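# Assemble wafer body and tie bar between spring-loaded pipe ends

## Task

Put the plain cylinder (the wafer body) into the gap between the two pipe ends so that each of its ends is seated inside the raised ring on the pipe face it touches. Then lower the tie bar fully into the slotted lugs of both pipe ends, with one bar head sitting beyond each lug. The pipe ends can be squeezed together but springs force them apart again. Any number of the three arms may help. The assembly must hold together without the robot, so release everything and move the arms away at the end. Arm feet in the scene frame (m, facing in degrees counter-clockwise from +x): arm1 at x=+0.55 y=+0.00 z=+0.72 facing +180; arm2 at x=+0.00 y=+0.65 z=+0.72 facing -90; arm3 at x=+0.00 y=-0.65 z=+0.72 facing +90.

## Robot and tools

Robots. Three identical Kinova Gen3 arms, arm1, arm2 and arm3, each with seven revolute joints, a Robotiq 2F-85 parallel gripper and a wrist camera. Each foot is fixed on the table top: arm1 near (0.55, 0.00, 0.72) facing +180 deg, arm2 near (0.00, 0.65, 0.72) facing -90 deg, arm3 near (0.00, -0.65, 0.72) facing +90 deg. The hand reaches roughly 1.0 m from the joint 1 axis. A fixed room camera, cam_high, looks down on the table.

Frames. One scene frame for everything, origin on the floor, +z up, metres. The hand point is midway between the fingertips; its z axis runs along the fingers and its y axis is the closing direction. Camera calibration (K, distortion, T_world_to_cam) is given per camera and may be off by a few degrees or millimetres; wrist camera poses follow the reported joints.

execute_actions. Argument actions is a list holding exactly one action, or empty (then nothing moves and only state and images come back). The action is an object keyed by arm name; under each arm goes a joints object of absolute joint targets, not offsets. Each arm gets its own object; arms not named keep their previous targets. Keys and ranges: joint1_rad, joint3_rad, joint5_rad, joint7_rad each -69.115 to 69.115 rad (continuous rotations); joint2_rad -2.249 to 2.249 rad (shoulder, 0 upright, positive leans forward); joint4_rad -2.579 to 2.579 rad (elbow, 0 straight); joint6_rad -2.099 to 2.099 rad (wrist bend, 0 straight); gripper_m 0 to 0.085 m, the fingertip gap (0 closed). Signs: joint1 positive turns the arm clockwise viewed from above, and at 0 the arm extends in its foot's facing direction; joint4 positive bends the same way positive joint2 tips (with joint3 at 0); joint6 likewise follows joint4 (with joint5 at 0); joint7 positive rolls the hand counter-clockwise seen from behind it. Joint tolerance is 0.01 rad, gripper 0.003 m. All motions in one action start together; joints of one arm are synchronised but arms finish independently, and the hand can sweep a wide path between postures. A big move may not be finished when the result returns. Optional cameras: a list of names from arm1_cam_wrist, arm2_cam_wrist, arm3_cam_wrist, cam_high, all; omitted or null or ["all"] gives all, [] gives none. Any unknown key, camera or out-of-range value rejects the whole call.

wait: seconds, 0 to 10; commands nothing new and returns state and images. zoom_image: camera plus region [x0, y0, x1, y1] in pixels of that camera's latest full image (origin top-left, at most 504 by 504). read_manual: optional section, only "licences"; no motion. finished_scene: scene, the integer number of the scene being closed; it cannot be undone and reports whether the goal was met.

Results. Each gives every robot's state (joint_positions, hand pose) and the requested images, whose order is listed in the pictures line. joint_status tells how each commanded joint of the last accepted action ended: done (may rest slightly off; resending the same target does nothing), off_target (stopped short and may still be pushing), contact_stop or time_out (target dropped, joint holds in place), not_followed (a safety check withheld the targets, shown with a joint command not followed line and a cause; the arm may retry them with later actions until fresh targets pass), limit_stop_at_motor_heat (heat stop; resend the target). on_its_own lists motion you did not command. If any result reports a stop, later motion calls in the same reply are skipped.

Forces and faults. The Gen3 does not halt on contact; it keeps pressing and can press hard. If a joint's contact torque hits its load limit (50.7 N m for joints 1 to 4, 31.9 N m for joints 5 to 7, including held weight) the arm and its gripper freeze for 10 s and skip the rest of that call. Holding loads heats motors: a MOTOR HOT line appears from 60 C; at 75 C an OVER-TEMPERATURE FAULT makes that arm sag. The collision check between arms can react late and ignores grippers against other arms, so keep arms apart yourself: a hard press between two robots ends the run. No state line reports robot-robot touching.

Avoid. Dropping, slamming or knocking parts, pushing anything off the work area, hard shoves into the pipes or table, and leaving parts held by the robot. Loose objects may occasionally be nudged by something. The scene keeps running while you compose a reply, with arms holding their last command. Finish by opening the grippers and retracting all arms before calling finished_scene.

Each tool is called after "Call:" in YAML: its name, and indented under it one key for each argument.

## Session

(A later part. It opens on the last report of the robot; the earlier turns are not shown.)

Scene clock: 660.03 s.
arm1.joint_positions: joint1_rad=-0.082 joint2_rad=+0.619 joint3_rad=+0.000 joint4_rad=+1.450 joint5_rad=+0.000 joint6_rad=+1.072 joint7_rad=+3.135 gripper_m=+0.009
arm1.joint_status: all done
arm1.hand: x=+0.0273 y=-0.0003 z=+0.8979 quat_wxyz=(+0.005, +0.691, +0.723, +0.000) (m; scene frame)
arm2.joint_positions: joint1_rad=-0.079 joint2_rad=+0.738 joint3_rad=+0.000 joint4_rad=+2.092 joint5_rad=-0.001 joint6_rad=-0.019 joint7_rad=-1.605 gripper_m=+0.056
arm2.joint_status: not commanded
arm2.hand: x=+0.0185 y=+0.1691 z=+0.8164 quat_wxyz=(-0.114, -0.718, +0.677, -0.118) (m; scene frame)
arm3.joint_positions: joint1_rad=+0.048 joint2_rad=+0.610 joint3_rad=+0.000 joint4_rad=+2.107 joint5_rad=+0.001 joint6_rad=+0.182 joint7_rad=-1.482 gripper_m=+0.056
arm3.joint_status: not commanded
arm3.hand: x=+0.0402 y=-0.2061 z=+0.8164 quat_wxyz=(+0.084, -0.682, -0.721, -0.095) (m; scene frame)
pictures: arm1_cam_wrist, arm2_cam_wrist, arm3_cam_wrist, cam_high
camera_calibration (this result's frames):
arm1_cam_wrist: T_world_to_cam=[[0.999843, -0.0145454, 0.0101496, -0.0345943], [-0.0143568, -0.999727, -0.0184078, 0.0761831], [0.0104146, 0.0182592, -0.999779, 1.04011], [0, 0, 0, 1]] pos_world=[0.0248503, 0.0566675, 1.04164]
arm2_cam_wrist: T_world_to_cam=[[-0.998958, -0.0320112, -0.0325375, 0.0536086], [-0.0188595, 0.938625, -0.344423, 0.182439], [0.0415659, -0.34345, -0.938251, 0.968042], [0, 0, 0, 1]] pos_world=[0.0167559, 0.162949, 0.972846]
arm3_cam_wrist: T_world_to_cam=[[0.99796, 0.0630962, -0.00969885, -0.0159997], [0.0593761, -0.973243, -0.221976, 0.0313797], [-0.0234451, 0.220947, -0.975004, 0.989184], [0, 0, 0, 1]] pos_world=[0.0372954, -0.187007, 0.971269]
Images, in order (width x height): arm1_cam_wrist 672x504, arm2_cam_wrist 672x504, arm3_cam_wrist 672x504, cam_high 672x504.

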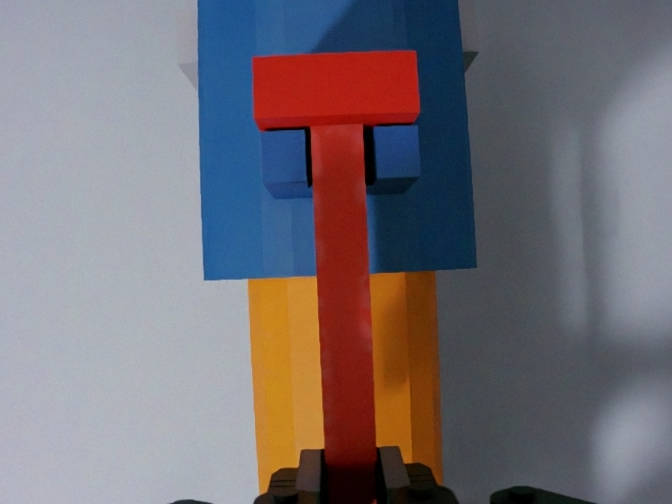

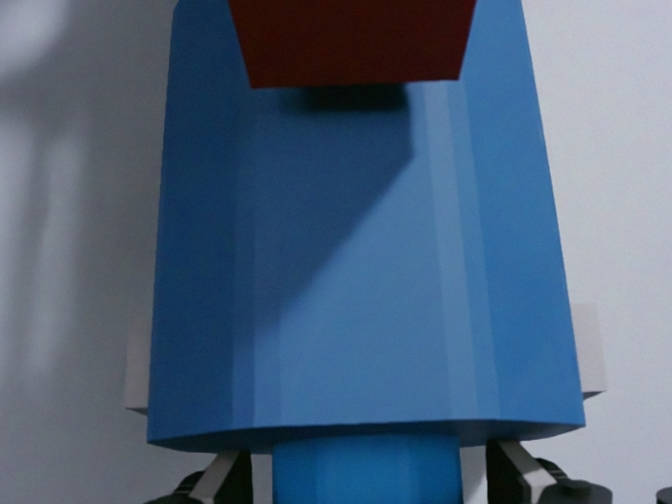

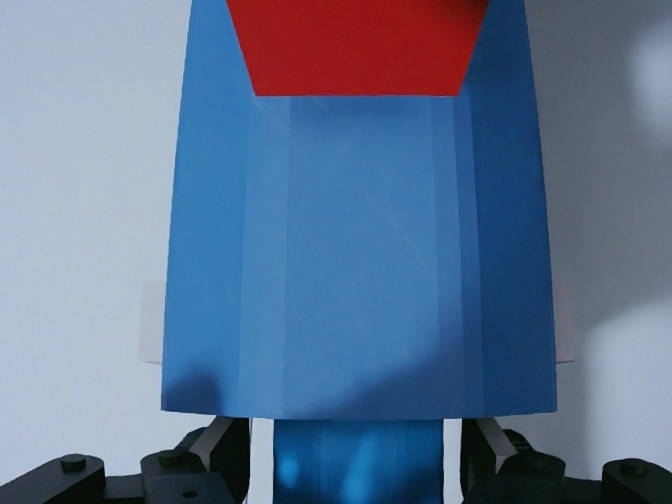

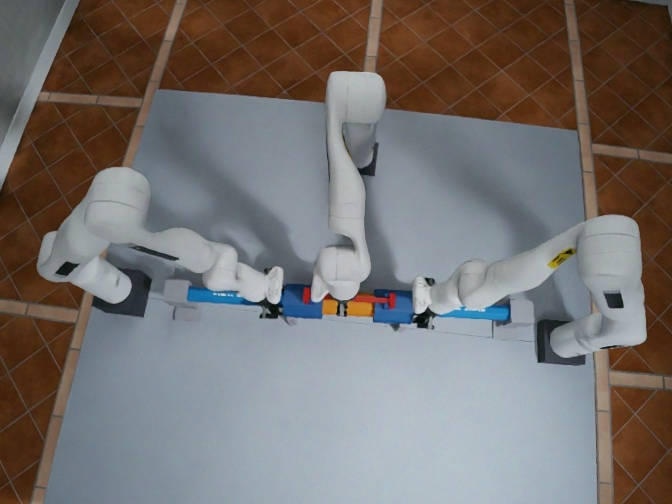

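Call:
execute_actions:
  actions:
    - {"arm1": {"joints": {"gripper_m": 0.035}}}

Scene clock: 665.73 s.
arm1.joint_positions: joint1_rad=-0.082 joint2_rad=+0.620 joint3_rad=+0.000 joint4_rad=+1.450 joint5_rad=+0.000 joint6_rad=+1.072 joint7_rad=+3.135 gripper_m=+0.035
arm1.joint_status: all done
arm1.hand: x=+0.0275 y=-0.0004 z=+0.8972 quat_wxyz=(+0.006, +0.691, +0.723, +0.000) (m; scene frame)
arm2.joint_positions: joint1_rad=-0.079 joint2_rad=+0.738 joint3_rad=+0.000 joint4_rad=+2.092 joint5_rad=-0.001 joint6_rad=-0.019 joint7_rad=-1.605 gripper_m=+0.056
arm2.joint_status: not commanded
arm2.hand: x=+0.0185 y=+0.1691 z=+0.8164 quat_wxyz=(-0.114, -0.718, +0.677, -0.118) (m; scene frame)
arm3.joint_positions: joint1_rad=+0.048 joint2_rad=+0.610 joint3_rad=+0.000 joint4_rad=+2.107 joint5_rad=+0.000 joint6_rad=+0.182 joint7_rad=-1.482 gripper_m=+0.056
arm3.joint_status: not commanded
arm3.hand: x=+0.0402 y=-0.2061 z=+0.8164 quat_wxyz=(+0.084, -0.682, -0.721, -0.095) (m; scene frame)
pictures: arm1_cam_wrist, arm2_cam_wrist, arm3_cam_wrist, cam_high
camera_calibration (this result's frames):
arm1_cam_wrist: T_world_to_cam=[[0.99983, -0.0145437, 0.011337, -0.0358832], [-0.0143355, -0.999731, -0.0182357, 0.0759428], [0.0115992, 0.0180701, -0.999769, 1.03943], [0, 0, 0, 1]] pos_world=[0.0249092, 0.056618, 1.04098]
arm2_cam_wrist: T_world_to_cam=[[-0.998958, -0.0320156, -0.0325362, 0.053609], [-0.0188641, 0.938625, -0.344422, 0.182438], [0.0415662, -0.34345, -0.938251, 0.968042], [0, 0, 0, 1]] pos_world=[0.0167567, 0.162949, 0.972846]
arm3_cam_wrist: T_world_to_cam=[[0.99796, 0.0630932, -0.0097008, -0.0159984], [0.0593727, -0.973243, -0.221977, 0.0313812], [-0.0234464, 0.220948, -0.975004, 0.989184], [0, 0, 0, 1]] pos_world=[0.0372954, -0.187007, 0.971269]
Images, in order (width x height): arm1_cam_wrist 672x504, arm2_cam_wrist 672x504, arm3_cam_wrist 672x504, cam_high 672x504.

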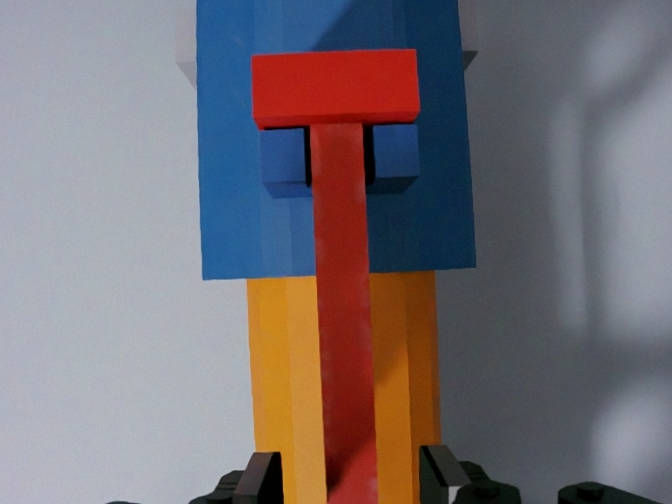

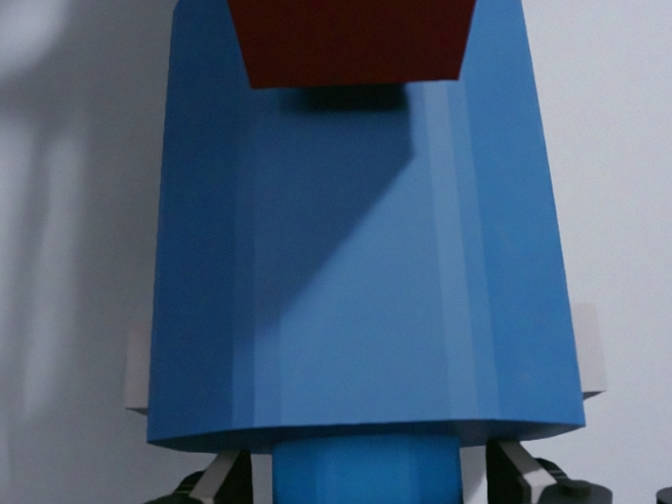

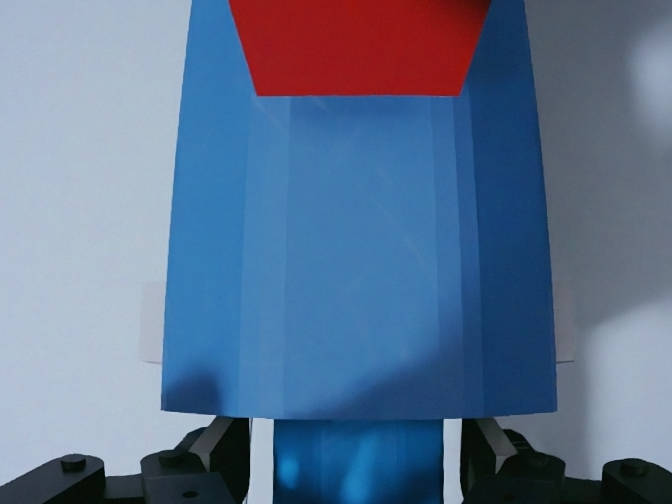

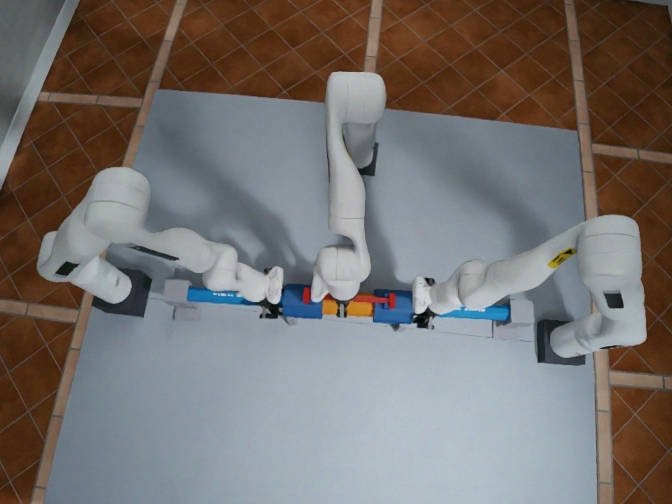

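Call:
zoom_image:
  camera: "cam_high"
  region: [280, 270, 430, 340]

Call:
zoom_image:
  camera: "arm1_cam_wrist"
  region: [240, 40, 440, 220]

Region (280, 270, 430, 340) of cam_high's 672x504 image, scaled by 3.360, with more detail than that image has; it fills the top 235 rows of this view, and the rest is white.

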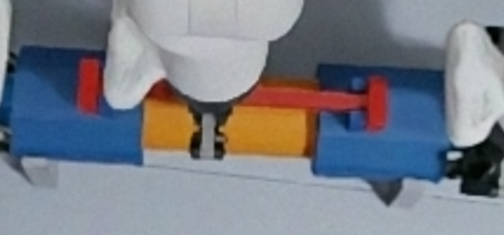

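Region (240, 40, 440, 220) of arm1_cam_wrist's 672x504 image, scaled by 2.520; it fills the top 454 rows of this view, and the rest is white.

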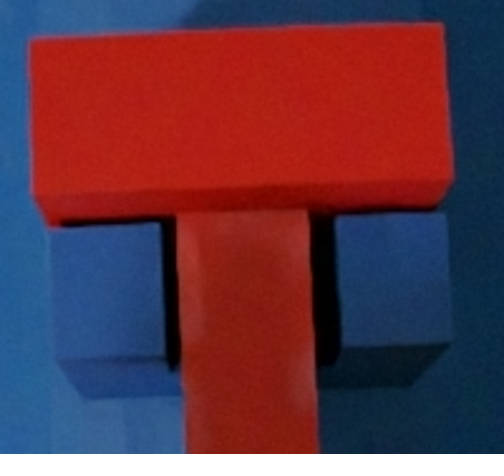

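Call:
execute_actions:
  actions:
    - {"arm1": {"joints": {"joint2_rad": 0.5794, "joint4_rad": 1.4087, "joint6_rad": 1.1535}}, "arm2": {"joints": {"joint2_rad": 0.7252, "joint4_rad": 2.1225, "joint6_rad": -0.0552}}, "arm3": {"joints": {"joint2_rad": 0.5936, "joint4_rad": 2.1363, "joint6_rad": 0.1499}}}

Scene clock: 693.13 s.
arm1.joint_positions: joint1_rad=-0.082 joint2_rad=+0.579 joint3_rad=+0.000 joint4_rad=+1.409 joint5_rad=+0.000 joint6_rad=+1.153 joint7_rad=+3.135 gripper_m=+0.035
arm1.joint_status: all done
arm1.hand: x=+0.0299 y=+0.0000 z=+0.9299 quat_wxyz=(+0.006, +0.691, +0.723, +0.000) (m; scene frame)
arm2.joint_positions: joint1_rad=-0.079 joint2_rad=+0.725 joint3_rad=+0.000 joint4_rad=+2.122 joint5_rad=+0.000 joint6_rad=-0.055 joint7_rad=-1.604 gripper_m=+0.056
arm2.joint_status: all done
arm2.hand: x=+0.0184 y=+0.1731 z=+0.8200 quat_wxyz=(-0.120, -0.717, +0.675, -0.124) (m; scene frame)
arm3.joint_positions: joint1_rad=+0.048 joint2_rad=+0.594 joint3_rad=+0.000 joint4_rad=+2.136 joint5_rad=+0.000 joint6_rad=+0.150 joint7_rad=-1.482 gripper_m=+0.056
arm3.joint_status: all done
arm3.hand: x=+0.0395 y=-0.2099 z=+0.8199 quat_wxyz=(+0.090, -0.681, -0.720, -0.102) (m; scene frame)
pictures: arm1_cam_wrist, arm2_cam_wrist, arm3_cam_wrist, cam_high
camera_calibration (this result's frames):
arm1_cam_wrist: T_world_to_cam=[[0.999828, -0.014544, 0.0114999, -0.0388395], [-0.0143327, -0.999731, -0.0182461, 0.0769707], [0.0117622, 0.0180782, -0.999767, 1.07203], [0, 0, 0, 1]] pos_world=[0.0273266, 0.0570047, 1.07364]
arm2_cam_wrist: T_world_to_cam=[[-0.998857, -0.0343359, -0.0332536, 0.0547473], [-0.0200166, 0.932227, -0.361321, 0.194886], [0.0434061, -0.360242, -0.931848, 0.970445], [0, 0, 0, 1]] pos_world=[0.0164624, 0.169798, 0.976544]
arm3_cam_wrist: T_world_to_cam=[[0.997956, 0.063344, -0.00849764, -0.0159853], [0.0594548, -0.968904, -0.240187, 0.0442857], [-0.0234478, 0.239191, -0.970689, 0.993659], [0, 0, 0, 1]] pos_world=[0.0366187, -0.193753, 0.975035]
Images, in order (width x height): arm1_cam_wrist 672x504, arm2_cam_wrist 672x504, arm3_cam_wrist 672x504, cam_high 672x504.

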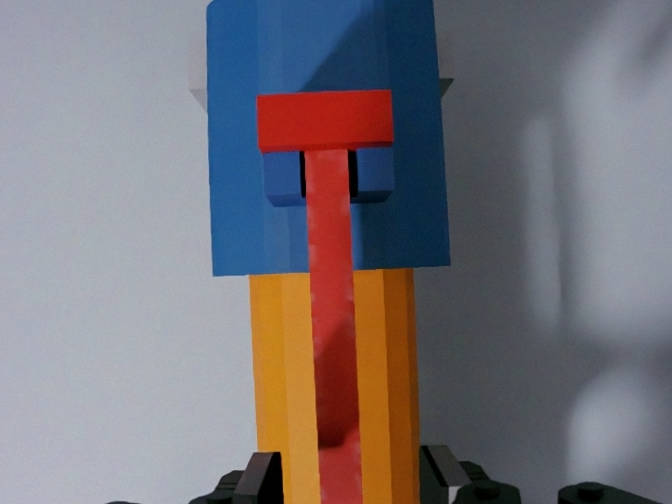

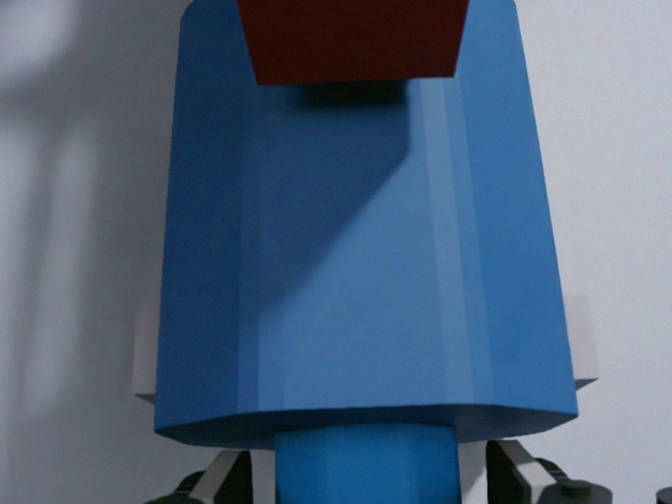

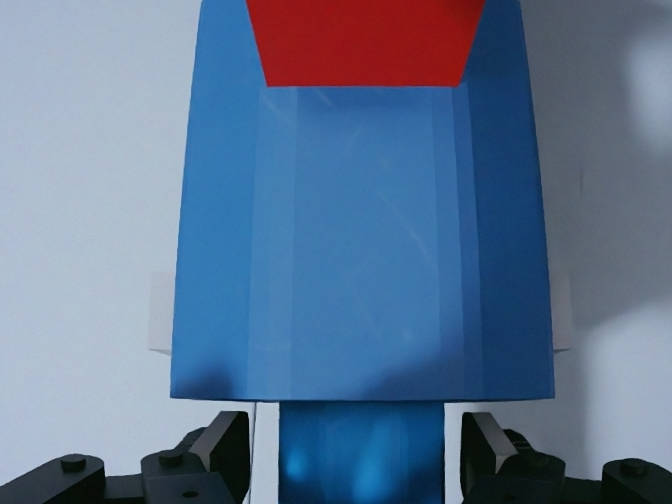

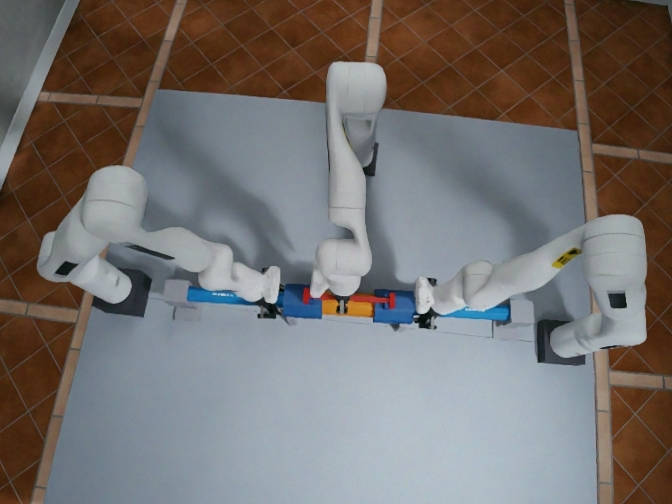

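Call:
execute_actions:
  actions:
    - {"arm1": {"joints": {"joint2_rad": 0.0, "joint4_rad": 1.9, "joint6_rad": 1.24}}, "arm2": {"joints": {"joint2_rad": 0.0, "joint4_rad": 2.2, "joint6_rad": 0.6, "gripper_m": 0.08}}, "arm3": {"joints": {"joint2_rad": -0.05, "joint4_rad": 2.2, "joint6_rad": 0.73, "gripper_m": 0.08}}}

Scene clock: 714.83 s.
arm1.joint_positions: joint1_rad=-0.082 joint2_rad=+0.000 joint3_rad=+0.000 joint4_rad=+1.900 joint5_rad=+0.000 joint6_rad=+1.240 joint7_rad=+3.135 gripper_m=+0.035
arm1.joint_status: all done
arm1.hand: x=+0.2486 y=+0.0119 z=+1.0262 quat_wxyz=(+0.005, +0.691, +0.723, +0.000) (m; scene frame)
arm2.joint_positions: joint1_rad=-0.079 joint2_rad=+0.000 joint3_rad=+0.000 joint4_rad=+2.200 joint5_rad=+0.000 joint6_rad=+0.600 joint7_rad=-1.604 gripper_m=+0.080
arm2.joint_status: all done
arm2.hand: x=+0.0112 y=+0.2906 z=+1.0411 quat_wxyz=(-0.117, -0.718, +0.676, -0.121) (m; scene frame)
arm3.joint_positions: joint1_rad=+0.048 joint2_rad=-0.050 joint3_rad=+0.000 joint4_rad=+2.200 joint5_rad=+0.000 joint6_rad=+0.730 joint7_rad=-1.482 gripper_m=+0.080
arm3.joint_status: all done
arm3.hand: x=+0.0356 y=-0.3311 z=+1.0060 quat_wxyz=(+0.090, -0.681, -0.720, -0.102) (m; scene frame)
pictures: arm1_cam_wrist, arm2_cam_wrist, arm3_cam_wrist, cam_high
camera_calibration (this result's frames):
arm1_cam_wrist: T_world_to_cam=[[0.999845, -0.0145571, 0.00988672, -0.256744], [-0.0143761, -0.999732, -0.0181409, 0.0936628], [0.0101482, 0.017996, -0.999787, 1.16595], [0, 0, 0, 1]] pos_world=[0.246218, 0.0689178, 1.16994]
arm2_cam_wrist: T_world_to_cam=[[-0.998884, -0.0339645, -0.0328212, 0.0583206], [-0.0201539, 0.934965, -0.354168, 0.15688], [0.0427158, -0.353111, -0.934606, 1.21998], [0, 0, 0, 1]] pos_world=[0.00930478, 0.286092, 1.19768]
arm3_cam_wrist: T_world_to_cam=[[0.997955, 0.0633458, -0.00851871, -0.0028068], [0.0594566, -0.968957, -0.239975, -0.0284552], [-0.0234556, 0.238978, -0.970742, 1.20318], [0, 0, 0, 1]] pos_world=[0.0327143, -0.314927, 1.16113]
Images, in order (width x height): arm1_cam_wrist 672x504, arm2_cam_wrist 672x504, arm3_cam_wrist 672x504, cam_high 672x504.

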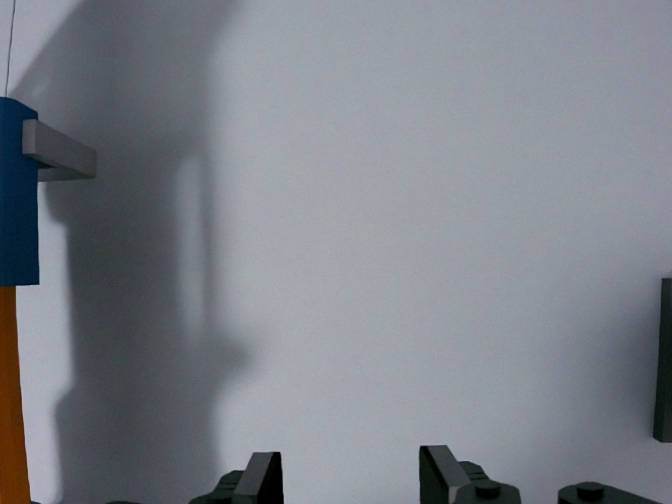

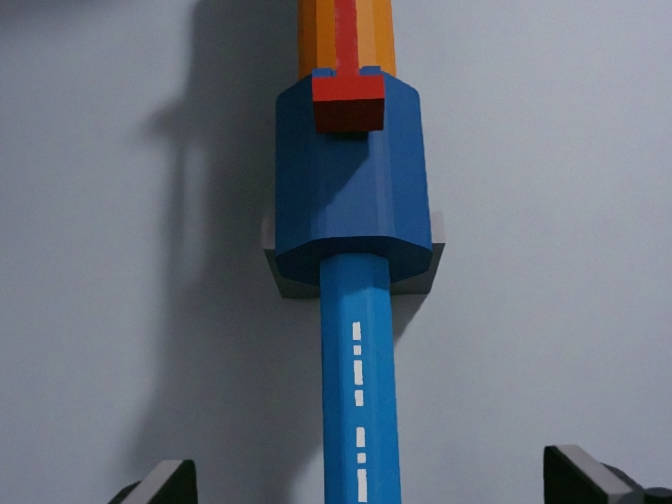

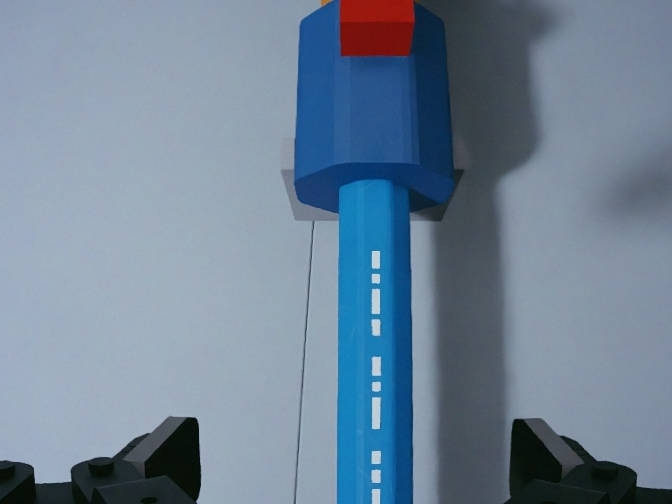

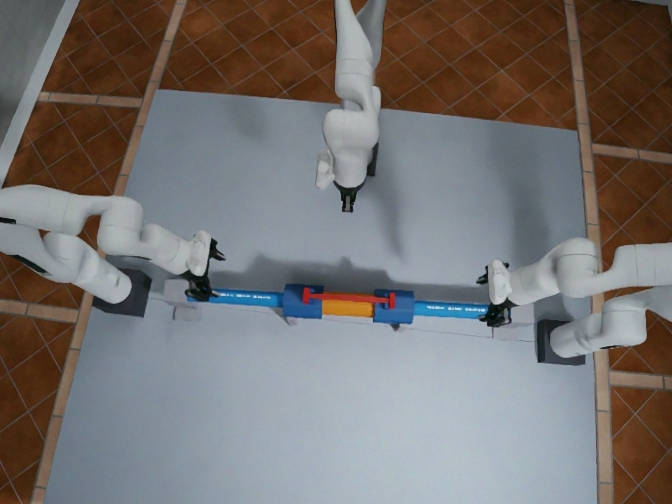

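Call:
zoom_image:
  camera: "cam_high"
  region: [270, 270, 430, 340]

Region (270, 270, 430, 340) of cam_high's 672x504 image, scaled by 3.150, with more detail than that image has; it fills the top 220 rows of this view, and the rest is white.

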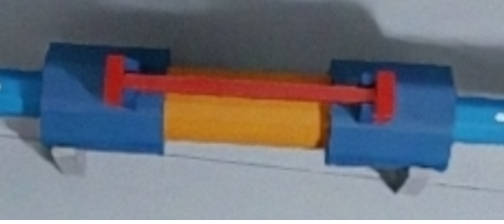

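Call:
finished_scene:
  scene: 1

The scene is finished: the task was done.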